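# Load two AA batteries into a remote control

## Task

Insert both AA batteries into the open battery compartment of the remote, each with correct polarity and fully seated against its spring; the remote may be moved. It only counts if the batteries stay seated with no robot holding them, and anything the robot is touching at the end must not drop by more than about a fingernail's thickness once released.

## Robot and tools

Robot: two Kinova Gen3 7-joint arms, left_arm and right_arm, each with a Robotiq 2F-85 parallel gripper and a wrist camera. Bases in the scene frame: left_arm at (-0.046, +0.269, 0) with quat_wxyz (+0.997, 0, 0, -0.071); right_arm at (+0.007, -0.341, 0) with quat_wxyz (+0.995, 0, 0, +0.104). The names are labels only and do not match image sides.

Scene frame: origin on the table top midway between the arms, +z up, +x out over the table, left_arm on the +y side. All positions are in metres, orientations are quaternions written w first.

Gripper frame: fingers point along the gripper's +z; the pads close along its y axis. end_effector_position is the spot between the pads when shut; closed fingertips stick out about 19 mm past it, open ones about 6 mm. Closing also pushes the tips roughly 13 mm further out, so keep that margin above surfaces.

The row (used by both motion tools): 18 numbers, always all 18 even if one arm is idle. Order: left x, y, z, qw, qx, qy, qz, left gripper position, left gripper speed, then the same nine for the right arm. x, y, z and the quaternion are an absolute target pose of that gripper in the scene frame, not an offset. Gripper position ranges -1 to +1: +1 fully open (85 mm), 0 about 41 mm, about -0.8 pads touching, -1 closes until blocked (full grip, roughly 190 to 235 N per pad). Gripper speed also ranges -1 to +1: about 20 mm/s at -1, 85 at 0, 150 at +1. To leave a gripper alone, repeat its previous two numbers; a 0 is a real command. For a soft grip, open first, then close to a value a little narrower than the object. To release, command a width larger than the object. To keep a gripper's orientation steady, resend the same commanded quaternion every time rather than copying a drifted reading; an idle arm should get its last reported pose repeated.

execute_actions: argument actions is a list with zero or one item. Empty list: just report state. An item with rows (1 to 15 rows of 18 numbers) and steps (up to 15, default 15) plays one row per 1/30 s step, repeating the last row. An item with only steps (up to 300) is a wait counted from the previous result, including thinking time. Optional pictures true/false. A refused call sends nothing. Targets more than 0.6 m from an arm's last reported position along any gripper axis are refused. Each step the command is clipped to within 70 mm and 16 degrees of the measured pose, so far targets take several actions; after an action an arm only continues to its last clipped pose.

move: target is one 18-number row (absolute poses, as above); speed in m/s from 0.002 to 0.5, default 0.25 (rotation capped at twice that in rad/s). Each gripper travels a straight line, all arms finishing together, lasting 0.5 to 10 s; longer paths are cut off at 10 s. Finger numbers are applied at the start. It does not avoid obstacles or the other arm, and grippers can lag, stray or overshoot speed, especially with a nearly straight arm. Faster motion hits harder, and a target set deeper past contact presses harder. The result adds a move: line with the ending (done, off_target, moving, held, fault) and active limits (paced = pose clipped; held = some steps blocked, after which the arm may jump quickly), plus each gripper's distance from its target.

wait: seconds 0 to 10; nothing new is sent, arms settle toward their last clipped pose and fingers keep moving.

zoom_image: camera is cam_high, cam_low, cam_left_wrist or cam_right_wrist; region [x0, y0, x1, y1] in pixels from the top-left of that camera's 504x504 image, at most 504 by 504.

read_manual: section "licences"; only returns licence text. finished_scene: scene is the current scene's number; ends and grades it irreversibly, so call it only when the batteries are seated and released.

Results: a state line left_arm: ... | right_arm: ... with each gripper's position and quaternion (printed positions can be off, more so at long reach). position_measured_pct is about 50 - 50 x finger position, so 0 is fully open; stopping short below 90 means something is held or blocking, around 90 or above means the pads met on nothing or something tiny. HELD marks steps whose command was not sent; a pose unreachable line means the clearance check altered or blocked that arm's command. Hand target lines show where the controller is driving each gripper. Joint torques are listed per joint with offset and noise. MOTOR HOT warns from 60 °C; at 75 °C an OVER-TEMPERATURE FAULT lets the arm sag, so avoid holding loads for long. A TORQUE FAULT (load limits 49.1 N m for the first four joints, 30.9 for the wrist joints, held weight included) freezes that arm for 10 s.

Joint ranges (rad): waist and both roll joints -69.115 to 69.115, shoulder -2.250 to 2.250, elbow -2.580 to 2.580, wrist pitch -2.100 to 2.100.

Avoid: dropping or knocking anything off the table, hard impacts or strong pushes, arms colliding or pressing on each other, and leaving items held up only by the gripper. Random brief tugs on held parts or nudges to loose objects may occur; check the batteries' seating and orientation with zooms before finishing.

Each tool is called after ">>>" as name([rows], argument=value, ...), one row to a line, values as JSON.

## Session

>>> execute_actions(actions=[])

Scene clock: 0.00 s of 5800.00 s.
left_arm: end_effector_position=(+0.4636, +0.5861, +0.1740) position_measured_pct=0.0 end_effector_quat_wxyz=(+0.295, +0.840, -0.235, +0.391) | right_arm: end_effector_position=(+0.4475, -0.2468, +0.1987) position_measured_pct=0.0 end_effector_quat_wxyz=(-0.001, -0.108, +0.994, -0.001)
Joint positions: left_arm=[-1.132  1.04  -0.084  1.072  0.976  1.605  2.844] | right_arm=[-0.057  0.436 -0.002  1.656  0.002  1.052  1.518]
Joint velocities: left_arm=[-0.001 -0.001 -0.     0.    -0.    -0.     0.001] | right_arm=[-0.001 -0.    -0.    -0.     0.    -0.     0.   ]
Joint torques (N m, as the joint torque sensors report them, + toward a larger angle): no reading
Hand target (left_arm): +0.464, +0.586, +0.174; +0.295, +0.840, -0.235, +0.391
Hand target (right_arm): +0.448, -0.247, +0.199; -0.001, -0.108, +0.994, -0.001

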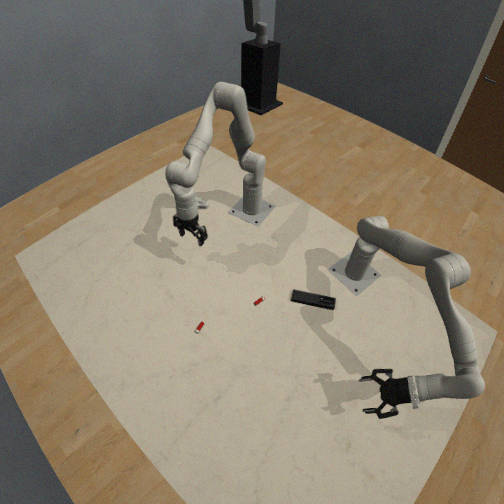

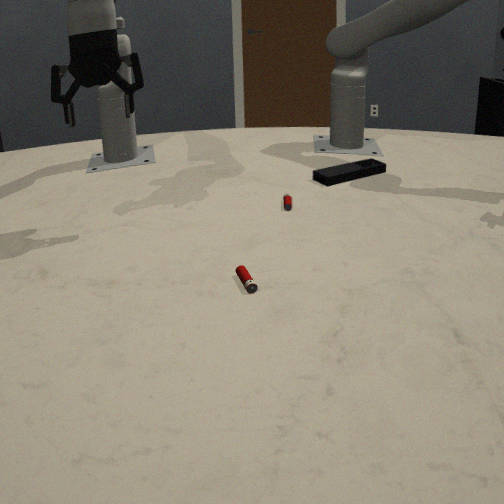

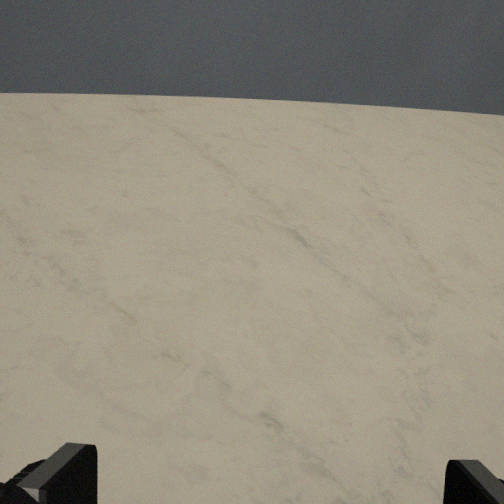

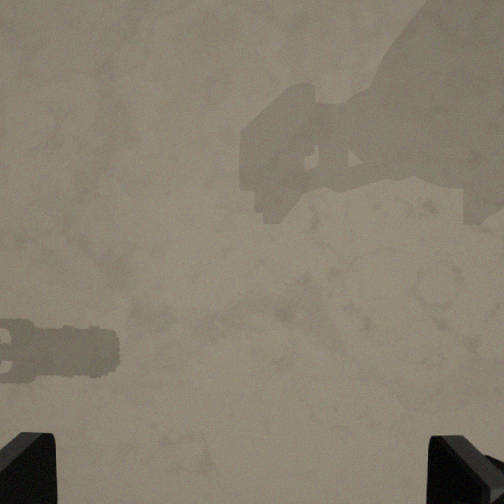

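>>> move(target=[0.17,0.24,0.27,0,1,0,0,1,0,0.52,0.0,0.27,0,0,1,0,1,0])

Scene clock: 26.97 s of 5800.00 s.
left_arm: end_effector_position=(+0.1716, +0.2404, +0.2718) position_measured_pct=0.0 end_effector_quat_wxyz=(-0.000, +1.000, -0.000, +0.000) | right_arm: end_effector_position=(+0.5192, +0.0002, +0.2698) position_measured_pct=0.0 end_effector_quat_wxyz=(+0.000, +0.001, +1.000, +0.000)
Joint positions: left_arm=[-0.334 -0.189  0.171  2.13   0.034  1.198  4.676] | right_arm=[-0.43   0.796  0.027  0.769 -0.02   1.576  0.95 ]
Joint velocities: left_arm=[ 0.002  0.003  0.006 -0.004 -0.003  0.003  0.007] | right_arm=[-0.001  0.001  0.    -0.001 -0.001  0.     0.   ]
Joint torques (N m, as the joint torque sensors report them, + toward a larger angle): left_arm=[ 0.07 -3.77 -0.65 -8.57  0.54  0.    0.1 ] | right_arm=[ -0.38 -22.62  -0.19  -9.42  -0.01   0.07  -0.11]
Hand target (left_arm): +0.172, +0.240, +0.272; -0.000, +1.000, -0.000, -0.000
Hand target (right_arm): +0.519, +0.000, +0.270; -0.000, +0.001, +1.000, +0.000
Off the commanded pose (left_arm): 0.002 m, 0 deg.
Off the commanded pose (right_arm): 0.001 m, 0 deg.
After step 90, 21.03 s passed at rest.
move: done

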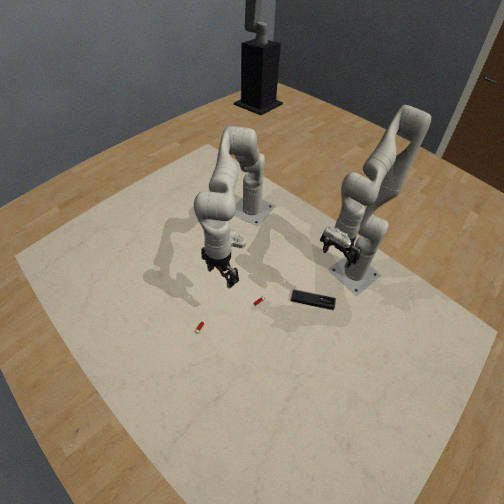

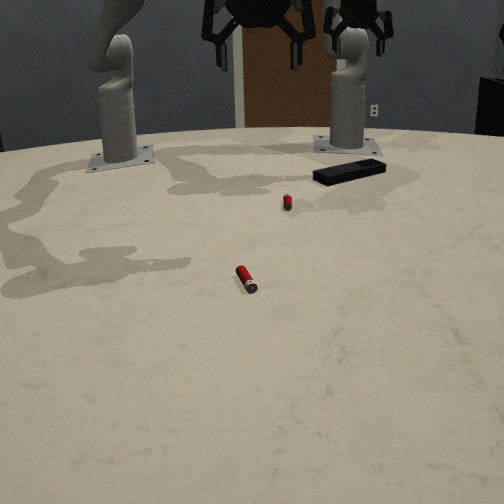

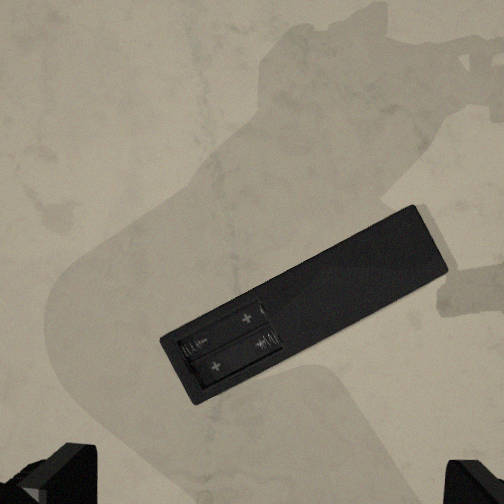

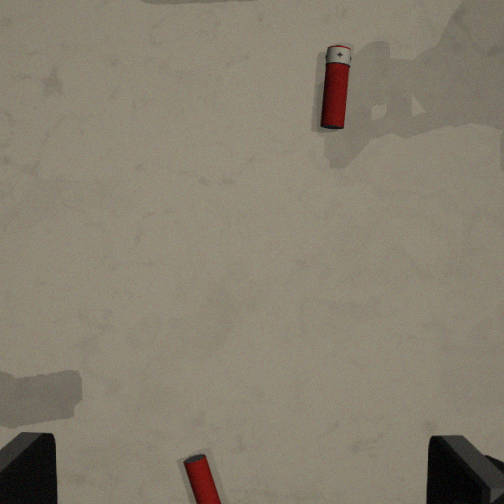

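>>> move(target=[0.15,0.30,0.30,0,0.515,0.857,0,1,0,0.357,0.063,0.10,0,0.035,0.999,0,0.3,0])

Scene clock: 56.17 s of 5800.00 s.
left_arm: end_effector_position=(+0.1496, +0.2999, +0.3001) position_measured_pct=0.0 end_effector_quat_wxyz=(+0.000, +0.515, +0.857, -0.001) | right_arm: end_effector_position=(+0.3564, +0.0629, +0.1001) position_measured_pct=34.9 end_effector_quat_wxyz=(-0.000, +0.034, +0.999, +0.000)
Joint positions: left_arm=[-0.814 -0.29   0.272  2.095  0.08   1.329  6.341] | right_arm=[-0.707  0.731  0.019  1.477 -0.016  0.934  0.611]
Joint velocities: left_arm=[-0.002 -0.    -0.001  0.001 -0.     0.     0.006] | right_arm=[-0.002 -0.002 -0.     0.001  0.001 -0.001 -0.001]
Joint torques (N m, as the joint torque sensors report them, + toward a larger angle): left_arm=[-0.11 -2.06 -0.39 -8.22  0.38  0.05  0.08] | right_arm=[ -0.28 -20.08   0.16  -7.85   0.08  -0.03  -0.31]
Hand target (left_arm): +0.150, +0.300, +0.300; +0.000, +0.515, +0.857, -0.001
Hand target (right_arm): +0.356, +0.063, +0.100; -0.000, +0.034, +0.999, +0.000
Off the commanded pose (left_arm): 0.000 m, 0 deg.
Off the commanded pose (right_arm): 0.001 m, 0 deg.
After step 90, 21.67 s passed at rest.
move: done

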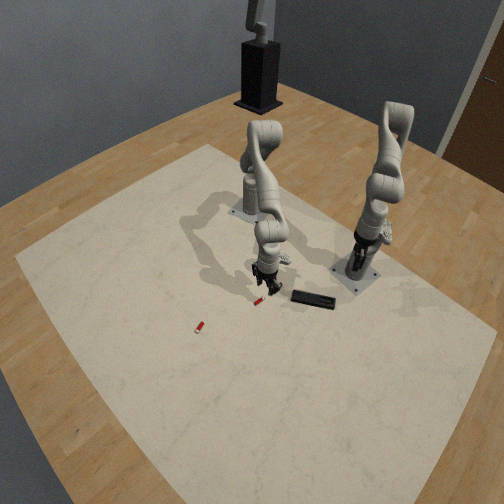

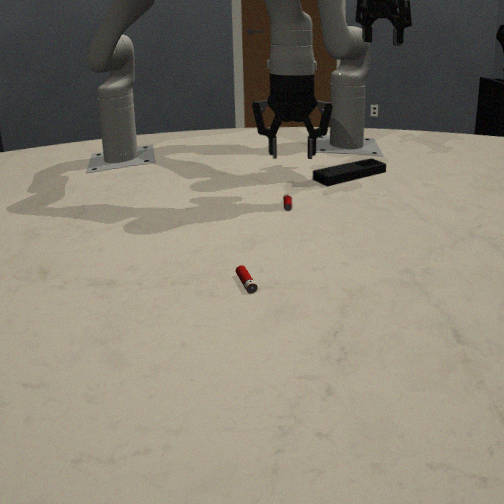

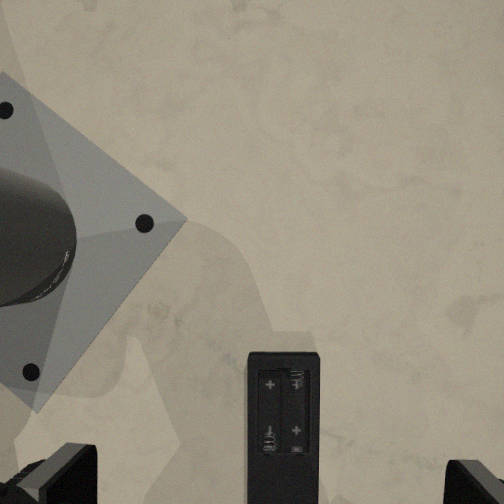

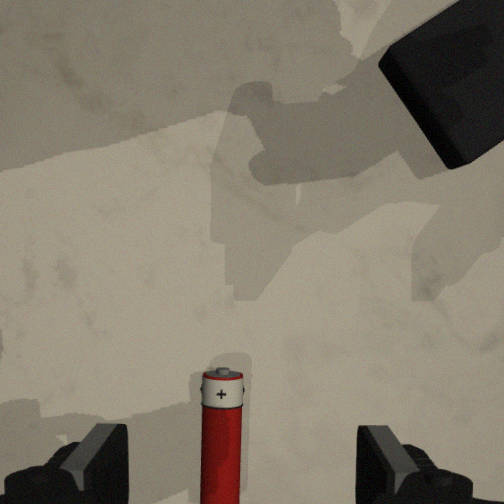

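>>> move(target=[0.15,0.30,0.30,0,0.515,0.857,0,1,0,0.369,0.057,0.023,0,0.035,0.999,0,0.3,0], speed=0.1)

>>> move(target=[0.15,0.30,0.30,0,0.515,0.857,0,1,0,0.369,0.057,0.023,0,0.035,0.999,0,-1,0])

>>> move(target=[0.15,0.30,0.30,0,0.515,0.857,0,1,0,0.55,-0.03,0.15,0,0,1,0,-1,0])

Scene clock: 69.07 s of 5800.00 s.
left_arm: end_effector_position=(+0.1500, +0.3000, +0.3000) position_measured_pct=0.0 end_effector_quat_wxyz=(+0.000, +0.515, +0.857, +0.000) | right_arm: end_effector_position=(+0.3689, +0.0571, +0.0232) position_measured_pct=34.9 end_effector_quat_wxyz=(-0.000, +0.035, +0.999, +0.000)
Joint positions: left_arm=[-0.814 -0.29   0.273  2.095  0.08   1.328  6.343] | right_arm=[-0.679  0.859  0.014  1.512 -0.016  0.771  0.634]
Joint velocities: left_arm=[-0.001  0.001  0.     0.    -0.001  0.     0.002] | right_arm=[ 0.002  0.005  0.001 -0.    -0.001 -0.001  0.   ]
Joint torques (N m, as the joint torque sensors report them, + toward a larger angle): left_arm=[ 0.01 -1.82 -0.89 -8.58  0.7   0.09  0.07] | right_arm=[  0.   -20.55   0.34  -6.55   0.19   0.21  -0.23]
Hand target (left_arm): +0.150, +0.300, +0.300; -0.000, +0.515, +0.857, +0.000
Hand target (right_arm): +0.369, +0.057, +0.023; -0.000, +0.035, +0.999, +0.000
Off the commanded pose (left_arm): 0.000 m, 0 deg.
Off the commanded pose (right_arm): 0.000 m, 0 deg.
After step 90, 8.73 s passed at rest.
move: done

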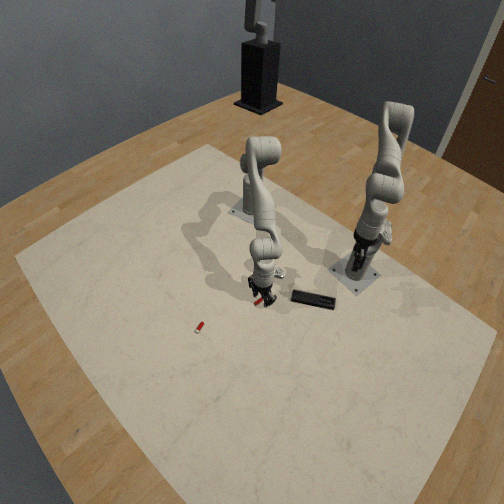

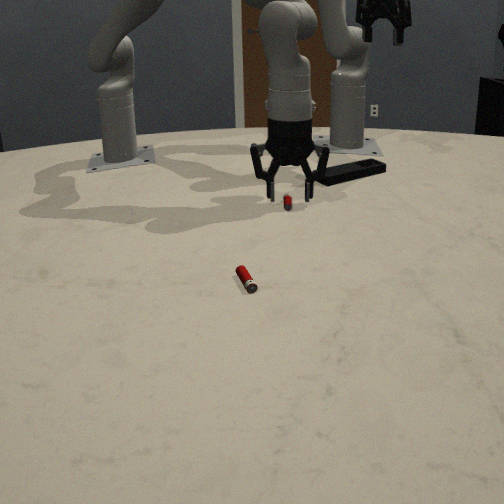

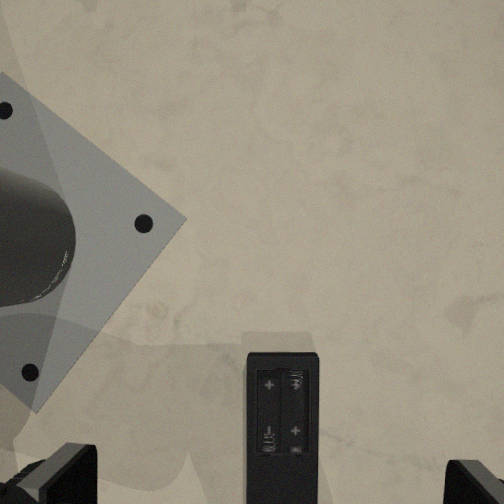

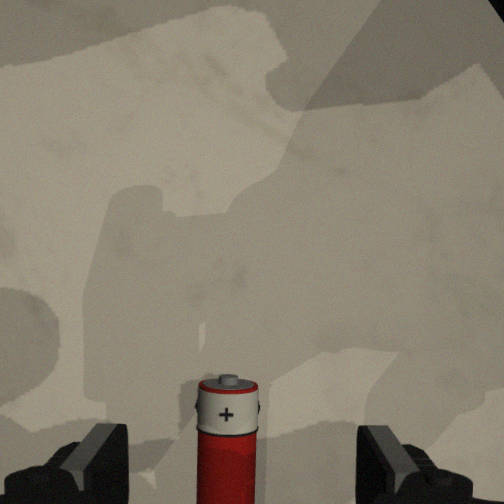

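Scene clock: 69.90 s of 5800.00 s.
left_arm: end_effector_position=(+0.1500, +0.3000, +0.3000) position_measured_pct=0.0 end_effector_quat_wxyz=(+0.000, +0.515, +0.857, +0.000) | right_arm: end_effector_position=(+0.3692, +0.0572, +0.0234) position_measured_pct=81.0 end_effector_quat_wxyz=(+0.000, +0.035, +0.999, +0.000)
Joint positions: left_arm=[-0.814 -0.29   0.273  2.095  0.08   1.328  6.343] | right_arm=[-0.679  0.858  0.015  1.512 -0.016  0.771  0.634]
Joint velocities: left_arm=[-0.001  0.002 -0.001  0.001  0.002  0.001 -0.   ] | right_arm=[ 0.001  0.     0.     0.     0.001 -0.    -0.   ]
Joint torques (N m, as the joint torque sensors report them, + toward a larger angle): left_arm=[ 0.52 -2.38 -0.75 -8.38  0.43  0.04  0.19] | right_arm=[  0.1  -20.16  -0.08  -6.37   0.23   0.09  -0.18]
Hand target (left_arm): +0.150, +0.300, +0.300; +0.000, +0.515, +0.857, -0.000
Hand target (right_arm): +0.369, +0.057, +0.023; -0.000, +0.035, +0.999, -0.000
Off the commanded pose (left_arm): 0.000 m, 0 deg.
Off the commanded pose (right_arm): 0.000 m, 0 deg.
move: done

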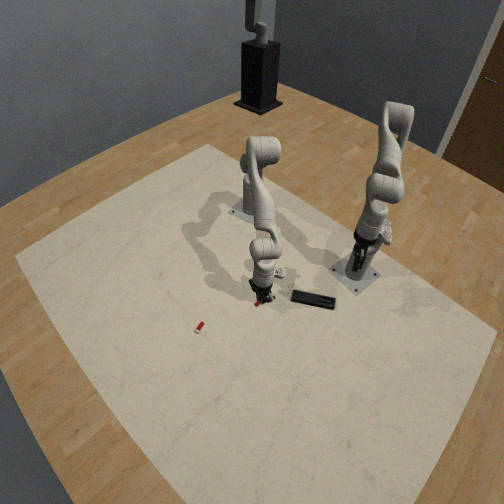

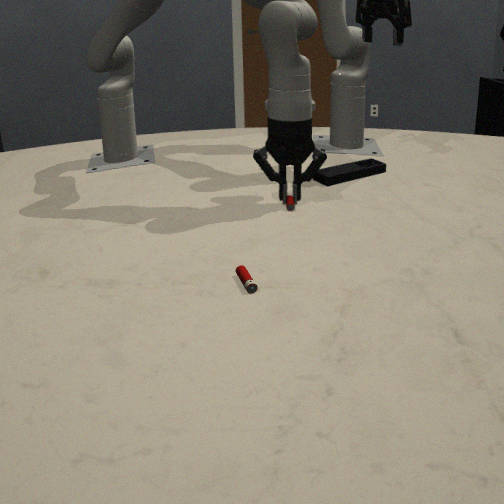

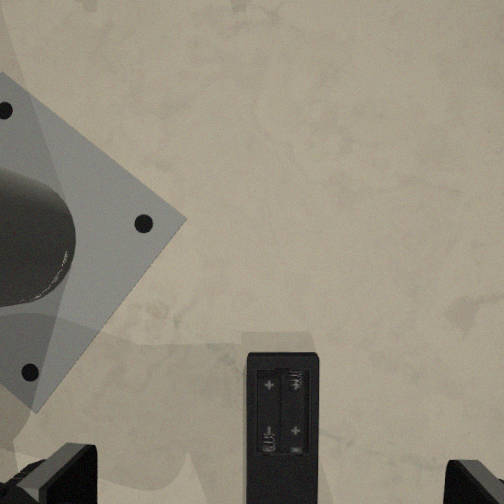

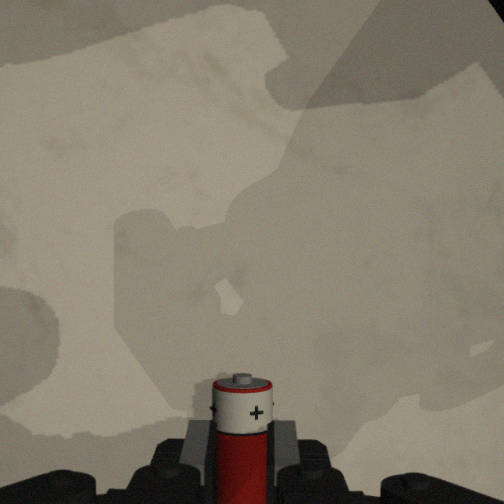

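Scene clock: 71.37 s of 5800.00 s.
left_arm: end_effector_position=(+0.1500, +0.3000, +0.3000) position_measured_pct=0.0 end_effector_quat_wxyz=(+0.000, +0.515, +0.857, +0.000) | right_arm: end_effector_position=(+0.5506, -0.0296, +0.1505) position_measured_pct=81.0 end_effector_quat_wxyz=(+0.001, +0.000, +1.000, +0.000)
Joint positions: left_arm=[-0.814 -0.29   0.273  2.095  0.08   1.328  6.343] | right_arm=[-0.354  0.882  0.005  0.981 -0.003  1.277  1.012]
Joint velocities: left_arm=[ 0.001 -0.001  0.    -0.     0.001 -0.    -0.001] | right_arm=[ 0.003  0.011  0.002 -0.013 -0.     0.008  0.002]
Joint torques (N m, as the joint torque sensors report them, + toward a larger angle): left_arm=[ 0.07 -2.05 -1.02 -8.67  0.47  0.11  0.2 ] | right_arm=[ -0.23 -23.37   0.25  -8.94   0.12   0.14  -0.18]
Hand target (left_arm): +0.150, +0.300, +0.300; +0.000, +0.515, +0.857, -0.000
Hand target (right_arm): +0.551, -0.030, +0.150; +0.000, +0.001, +1.000, -0.000
Off the commanded pose (left_arm): 0.000 m, 0 deg.
Off the commanded pose (right_arm): 0.001 m, 0 deg.
move: done

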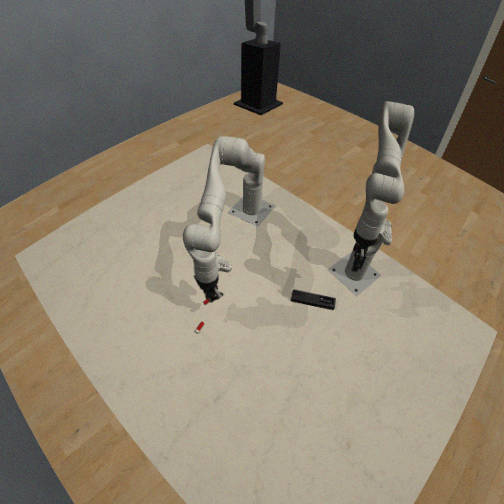

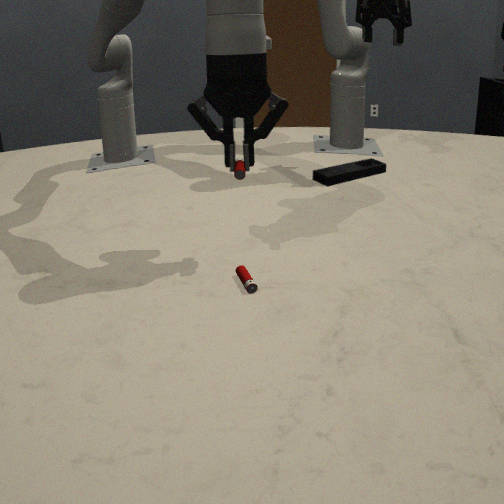

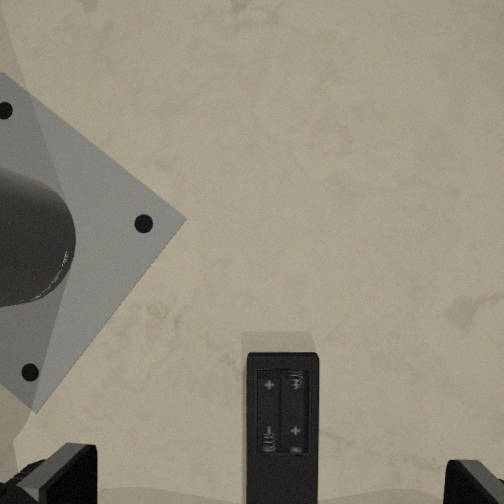

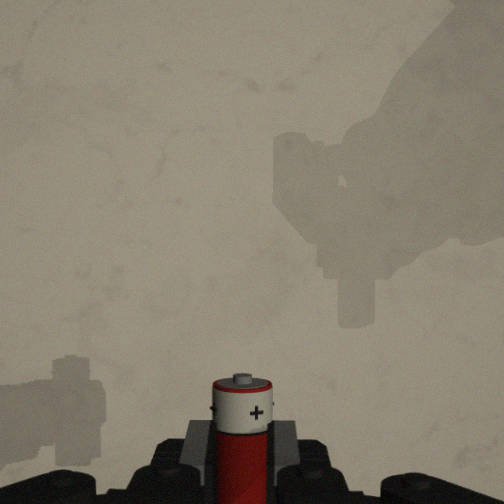

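>>> move(target=[0.236,0.153,0.10,-0.149,0.507,0.844,0.089,1,0,0.50,-0.40,0.2,0,0,1,0,-1,0])

Scene clock: 80.53 s of 5800.00 s.
left_arm: end_effector_position=(+0.2367, +0.1529, +0.0997) position_measured_pct=0.0 end_effector_quat_wxyz=(-0.149, +0.507, +0.844, +0.089) | right_arm: end_effector_position=(+0.5013, -0.4005, +0.2003) position_measured_pct=81.0 end_effector_quat_wxyz=(-0.000, -0.001, +1.000, -0.000)
Joint positions: left_arm=[-0.123  0.629  0.699  2.017 -0.607  1.063  7.872] | right_arm=[ 0.248  0.533  0.045  1.485 -0.024  1.124  1.661]
Joint velocities: left_arm=[ 0.004  0.004  0.001 -0.001 -0.001  0.001  0.002] | right_arm=[ 0.001 -0.    -0.001  0.    -0.001 -0.     0.   ]
Joint torques (N m, as the joint torque sensors report them, + toward a larger angle): left_arm=[  0.26 -13.09   2.76  -3.49   0.38   1.01   0.03] | right_arm=[ -0.26 -17.61   0.4   -8.48   0.09   0.    -0.34]
Hand target (left_arm): +0.237, +0.153, +0.100; -0.149, +0.508, +0.844, +0.089
Hand target (right_arm): +0.501, -0.401, +0.200; -0.000, -0.000, +1.000, -0.000
Off the commanded pose (left_arm): 0.001 m, 0 deg.
Off the commanded pose (right_arm): 0.001 m, 0 deg.
After step 90, 3.97 s passed at rest.
move: done

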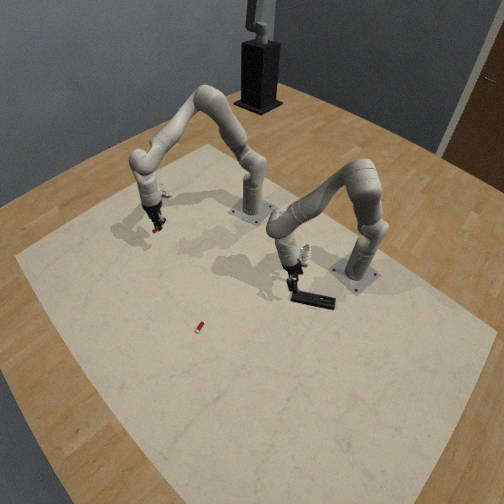

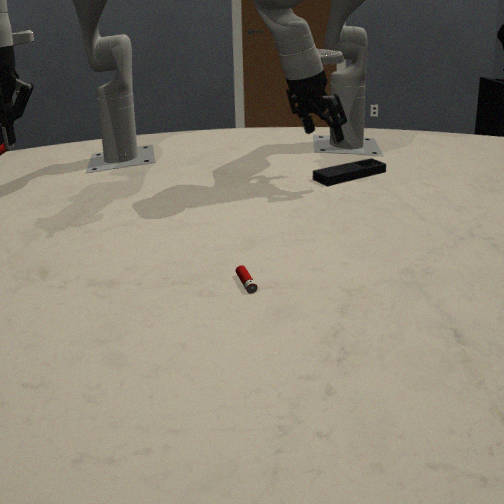

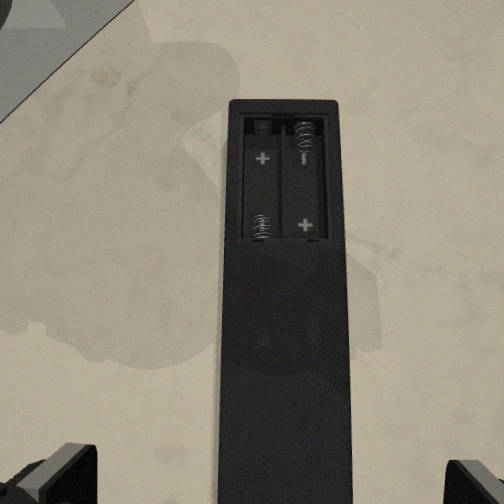

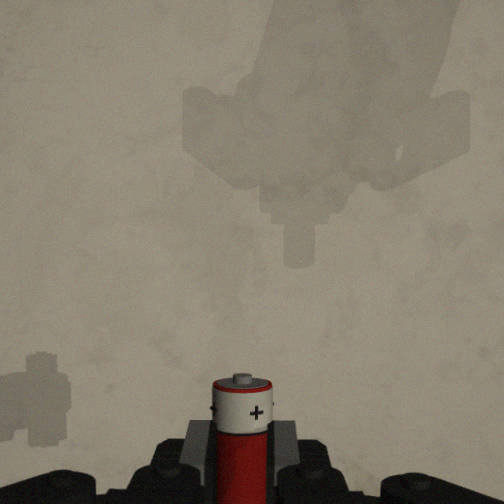

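>>> move(target=[0.230,0.173,0.031,-0.149,0.507,0.844,0.089,1,0,0.50,-0.40,0.2,0,0,1,0,-1,0], speed=0.08)

>>> move(target=[0.230,0.173,0.031,-0.149,0.507,0.844,0.089,-1,0,0.50,-0.40,0.2,0,0,1,0,-1,0])

Scene clock: 102.97 s of 5800.00 s.
left_arm: end_effector_position=(+0.2298, +0.1730, +0.0311) position_measured_pct=0.0 end_effector_quat_wxyz=(-0.149, +0.507, +0.844, +0.089) | right_arm: end_effector_position=(+0.5000, -0.4000, +0.2000) position_measured_pct=81.0 end_effector_quat_wxyz=(-0.000, -0.000, +1.000, -0.000)
Joint positions: left_arm=[-0.087  0.758  0.588  2.11  -0.765  0.872  7.99 ] | right_arm=[ 0.248  0.53   0.045  1.491 -0.025  1.121  1.661]
Joint velocities: left_arm=[ 0.003  0.005 -0.001  0.002 -0.003 -0.002  0.   ] | right_arm=[ 0.001  0.    -0.     0.     0.    -0.001  0.   ]
Joint torques (N m, as the joint torque sensors report them, + toward a larger angle): left_arm=[  0.3  -13.43   2.65  -1.82   0.6    0.71   0.  ] | right_arm=[  0.22 -17.39   0.38  -8.68   0.11   0.1   -0.2 ]
Hand target (left_arm): +0.230, +0.173, +0.031; -0.149, +0.507, +0.844, +0.089
Hand target (right_arm): +0.500, -0.400, +0.200; +0.000, -0.000, +1.000, -0.000
Off the commanded pose (left_arm): 0.000 m, 0 deg.
Off the commanded pose (right_arm): 0.000 m, 0 deg.
After step 90, 18.17 s passed at rest.
move: done

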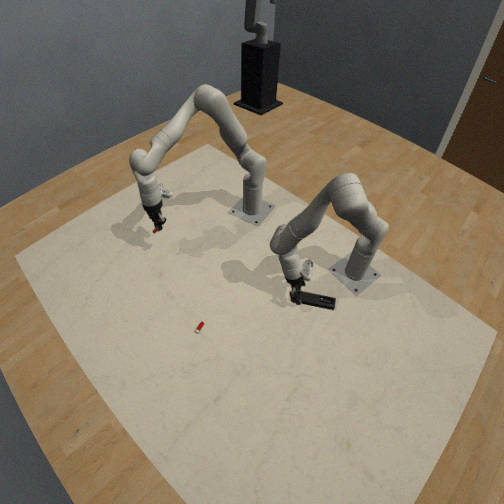

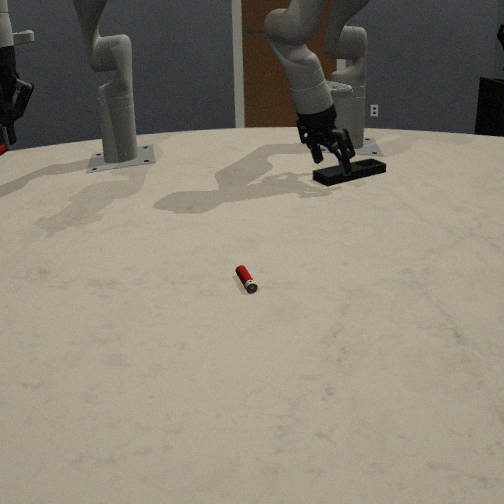

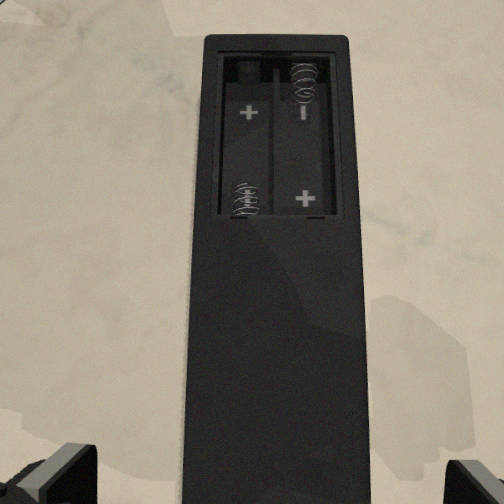

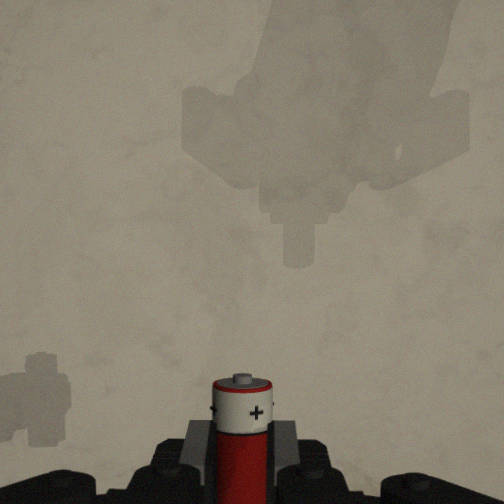

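Scene clock: 103.80 s of 5800.00 s.
left_arm: end_effector_position=(+0.2302, +0.1727, +0.0320) position_measured_pct=47.2 end_effector_quat_wxyz=(-0.148, +0.507, +0.844, +0.090) | right_arm: end_effector_position=(+0.5000, -0.4000, +0.2000) position_measured_pct=81.0 end_effector_quat_wxyz=(+0.000, +0.000, +1.000, -0.000)
Joint positions: left_arm=[-0.087  0.756  0.589  2.11  -0.764  0.873  7.99 ] | right_arm=[ 0.248  0.53   0.045  1.491 -0.025  1.121  1.661]
Joint velocities: left_arm=[ 0.    -0.001 -0.     0.002 -0.001  0.001  0.001] | right_arm=[ 0.001 -0.001 -0.001  0.     0.001 -0.001  0.   ]
Joint torques (N m, as the joint torque sensors report them, + toward a larger angle): left_arm=[ -0.2  -11.66   1.66  -1.94   0.29   0.48   0.03] | right_arm=[ -0.35 -17.38  -0.06  -8.72   0.32   0.21  -0.18]
Hand target (left_arm): +0.230, +0.173, +0.031; -0.149, +0.507, +0.844, +0.089
Hand target (right_arm): +0.500, -0.400, +0.200; +0.000, -0.000, +1.000, -0.000
Off the commanded pose (left_arm): 0.001 m, 0 deg.
Off the commanded pose (right_arm): 0.000 m, 0 deg.
move: done

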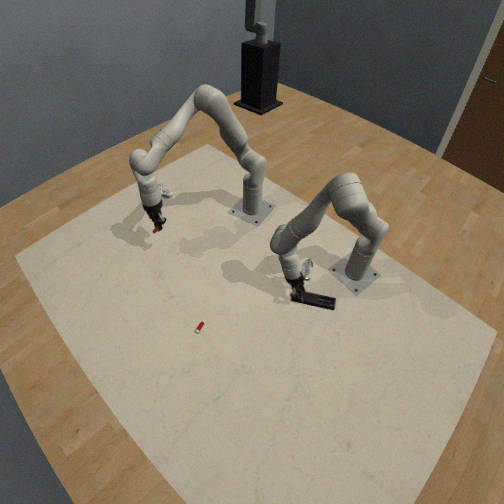

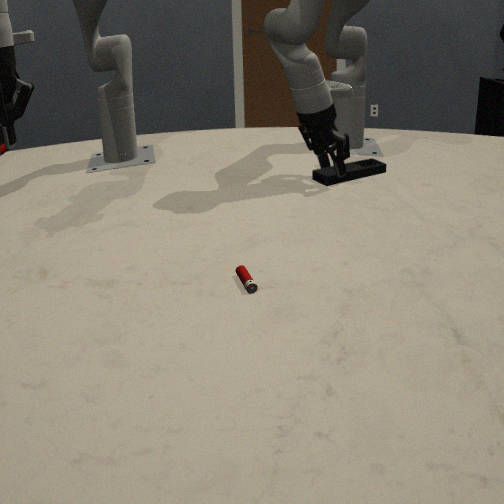

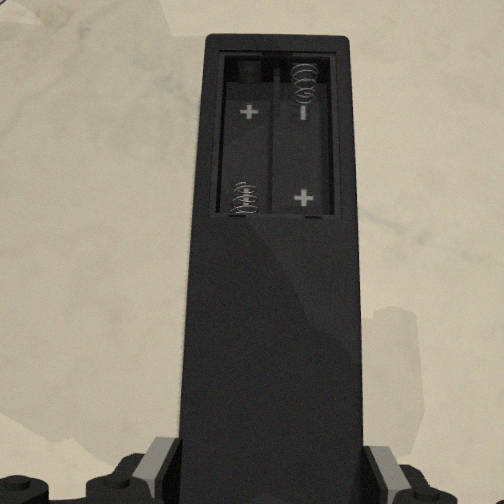

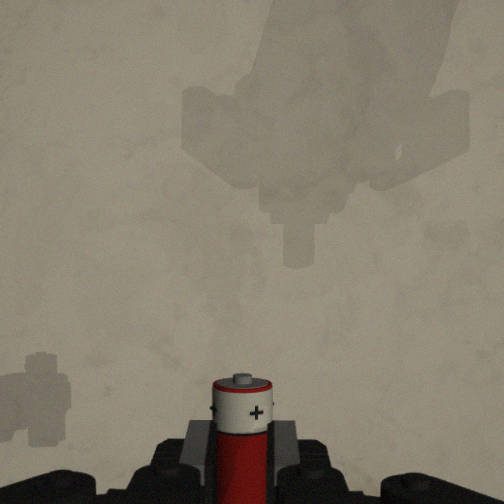

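>>> move(target=[0.25,0.15,0.10,-0.149,0.507,0.844,0.089,-1,0,0.50,-0.45,0.2,0,0,1,0,-1,0], speed=0.1)

>>> move(target=[0.390,-0.164,0.09,0.0835,0.864,-0.473,0.152,-1,0,0.50,-0.47,0.2,0,0,1,0,-1,0], speed=0.15)

>>> move(target=[0.390,-0.164,0.031,0.0835,0.864,-0.473,0.152,-1,0,0.50,-0.47,0.2,0,0,1,0,-1,0], speed=0.05)

Scene clock: 114.70 s of 5800.00 s.
left_arm: end_effector_position=(+0.2502, +0.1501, +0.0998) position_measured_pct=47.2 end_effector_quat_wxyz=(-0.149, +0.507, +0.844, +0.089) | right_arm: end_effector_position=(+0.5002, -0.4499, +0.2000) position_measured_pct=81.0 end_effector_quat_wxyz=(-0.000, -0.000, +1.000, -0.000)
Joint positions: left_arm=[-0.123  0.649  0.693  1.973 -0.61   1.087  7.853] | right_arm=[ 0.343  0.549  0.054  1.459 -0.031  1.135  1.764]
Joint velocities: left_arm=[-0.002 -0.004  0.    -0.003  0.001  0.002 -0.001] | right_arm=[ 0.003  0.001  0.001 -0.001 -0.002 -0.     0.001]
Joint torques (N m, as the joint torque sensors report them, + toward a larger angle): left_arm=[  0.54 -14.3    2.57  -3.64   0.7    1.22  -0.14] | right_arm=[  0.17 -18.19   0.05  -8.46   0.36   0.05  -0.28]
Hand target (left_arm): +0.250, +0.150, +0.100; -0.149, +0.507, +0.844, +0.089
Hand target (right_arm): +0.500, -0.450, +0.200; -0.000, +0.000, +1.000, -0.000
Off the commanded pose (left_arm): 0.000 m, 0 deg.
Off the commanded pose (right_arm): 0.000 m, 0 deg.
After step 90, 6.77 s passed at rest.
move: done

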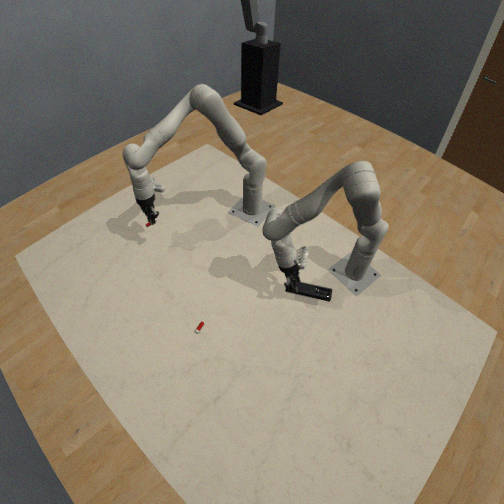

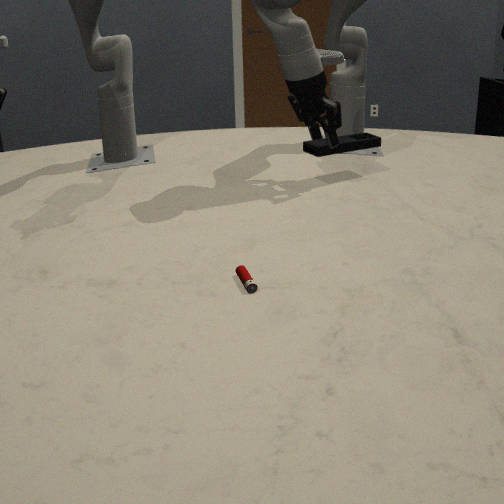

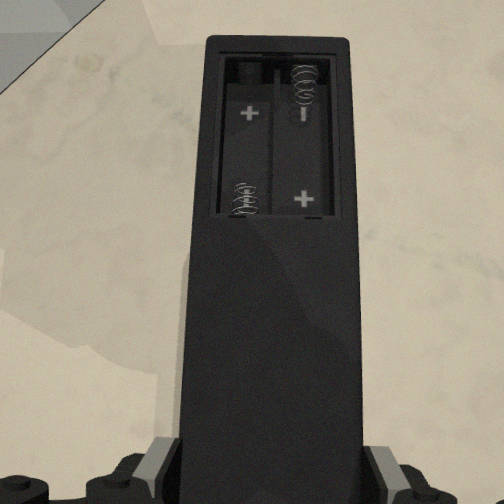

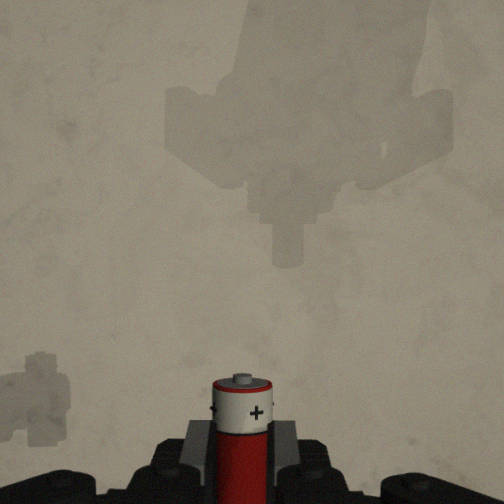

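Scene clock: 124.97 s of 5800.00 s.
left_arm: end_effector_position=(+0.3870, -0.1558, +0.0900) position_measured_pct=47.2 end_effector_quat_wxyz=(+0.076, +0.882, -0.438, +0.156) | right_arm: end_effector_position=(+0.5001, -0.4695, +0.2000) position_measured_pct=81.0 end_effector_quat_wxyz=(-0.000, +0.000, +1.000, -0.000)
Joint positions: left_arm=[-0.056  1.073  1.195  1.654 -1.324  0.931  5.463] | right_arm=[ 0.379  0.559  0.056  1.442 -0.033  1.142  1.803]
Joint velocities: left_arm=[ 0.     0.006  0.    -0.007  0.002  0.002 -0.013] | right_arm=[0.    0.001 0.001 0.    0.    0.    0.   ]
Joint torques (N m, as the joint torque sensors report them, + toward a larger angle): left_arm=[  0.21 -18.51   8.5   -4.28  -0.21  -0.94   0.  ] | right_arm=[  0.3  -17.95   0.22  -8.58   0.19   0.18  -0.2 ]
Hand target (left_arm): +0.387, -0.156, +0.090; +0.077, +0.882, -0.438, +0.156
Hand target (right_arm): +0.500, -0.470, +0.200; -0.000, +0.000, +1.000, -0.000
Off the commanded pose (left_arm): 0.009 m, 5 deg.
Off the commanded pose (right_arm): 0.000 m, 0 deg.
move: off_target (left_arm; path cut at 10 s)

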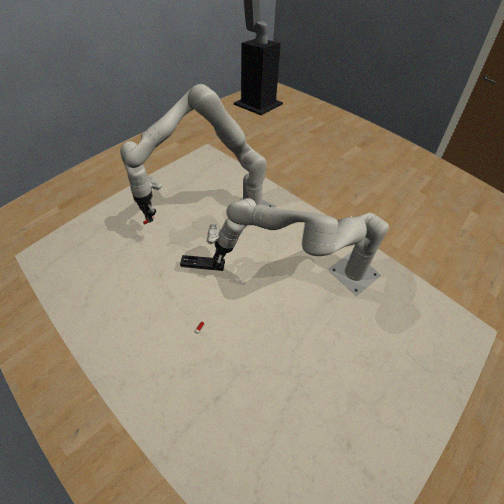

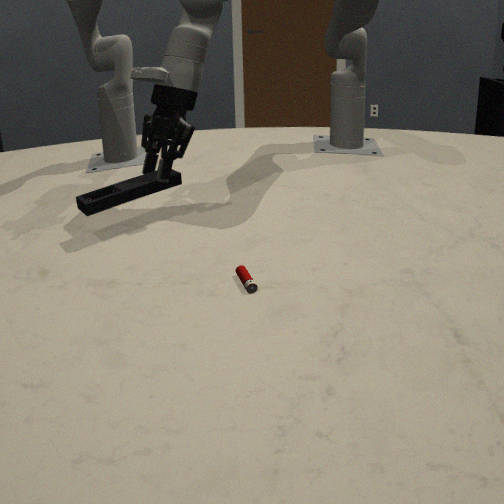

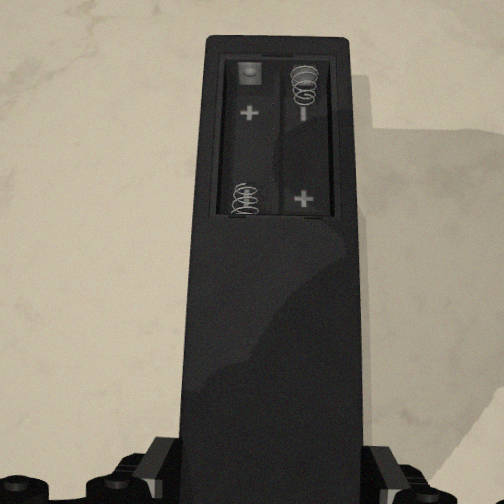

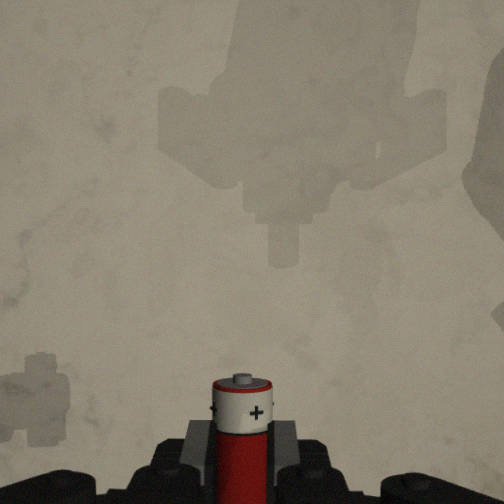

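Scene clock: 126.43 s of 5800.00 s.
left_arm: end_effector_position=(+0.3903, -0.1641, +0.0321) position_measured_pct=47.2 end_effector_quat_wxyz=(+0.083, +0.864, -0.473, +0.153) | right_arm: end_effector_position=(+0.5000, -0.4700, +0.2000) position_measured_pct=81.0 end_effector_quat_wxyz=(+0.000, -0.000, +1.000, -0.000)
Joint positions: left_arm=[-0.035  1.178  1.133  1.646 -1.422  0.856  5.424] | right_arm=[ 0.38   0.559  0.057  1.442 -0.033  1.142  1.804]
Joint velocities: left_arm=[-0.     0.002 -0.    -0.001 -0.001 -0.     0.   ] | right_arm=[-0.    -0.001  0.001  0.     0.    -0.001  0.   ]
Joint torques (N m, as the joint torque sensors report them, + toward a larger angle): left_arm=[  0.35 -17.58   7.57  -3.51   0.6   -0.75   0.01] | right_arm=[  0.02 -18.18   0.11  -8.81   0.47   0.16  -0.24]
Hand target (left_arm): +0.390, -0.164, +0.031; +0.084, +0.864, -0.473, +0.152
Hand target (right_arm): +0.500, -0.470, +0.200; -0.000, +0.000, +1.000, -0.000
Off the commanded pose (left_arm): 0.001 m, 0 deg.
Off the commanded pose (right_arm): 0.000 m, 0 deg.
move: done

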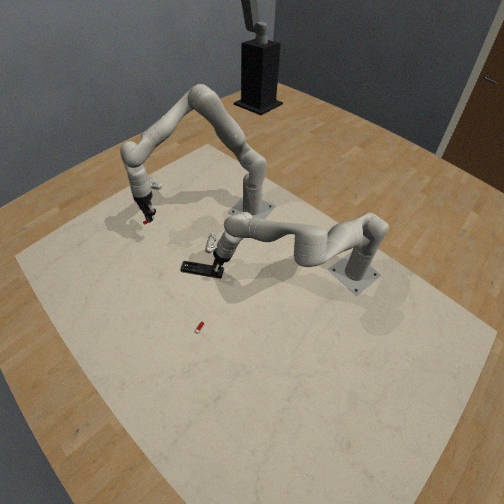

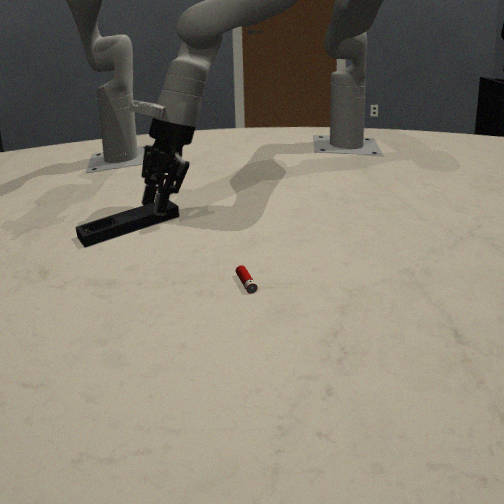

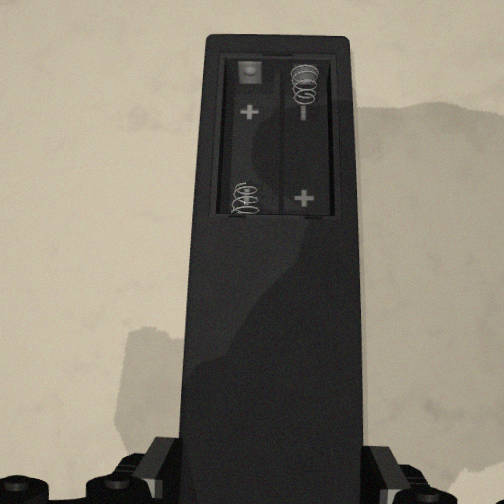

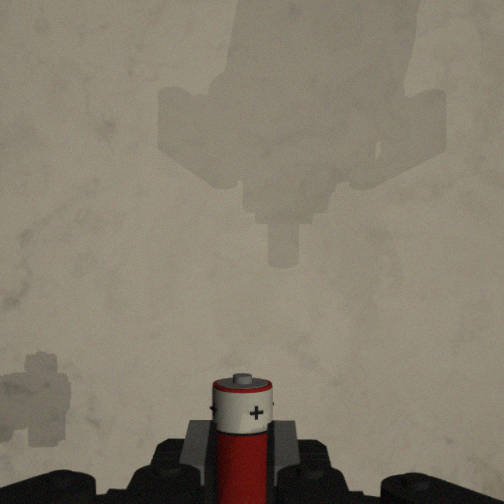

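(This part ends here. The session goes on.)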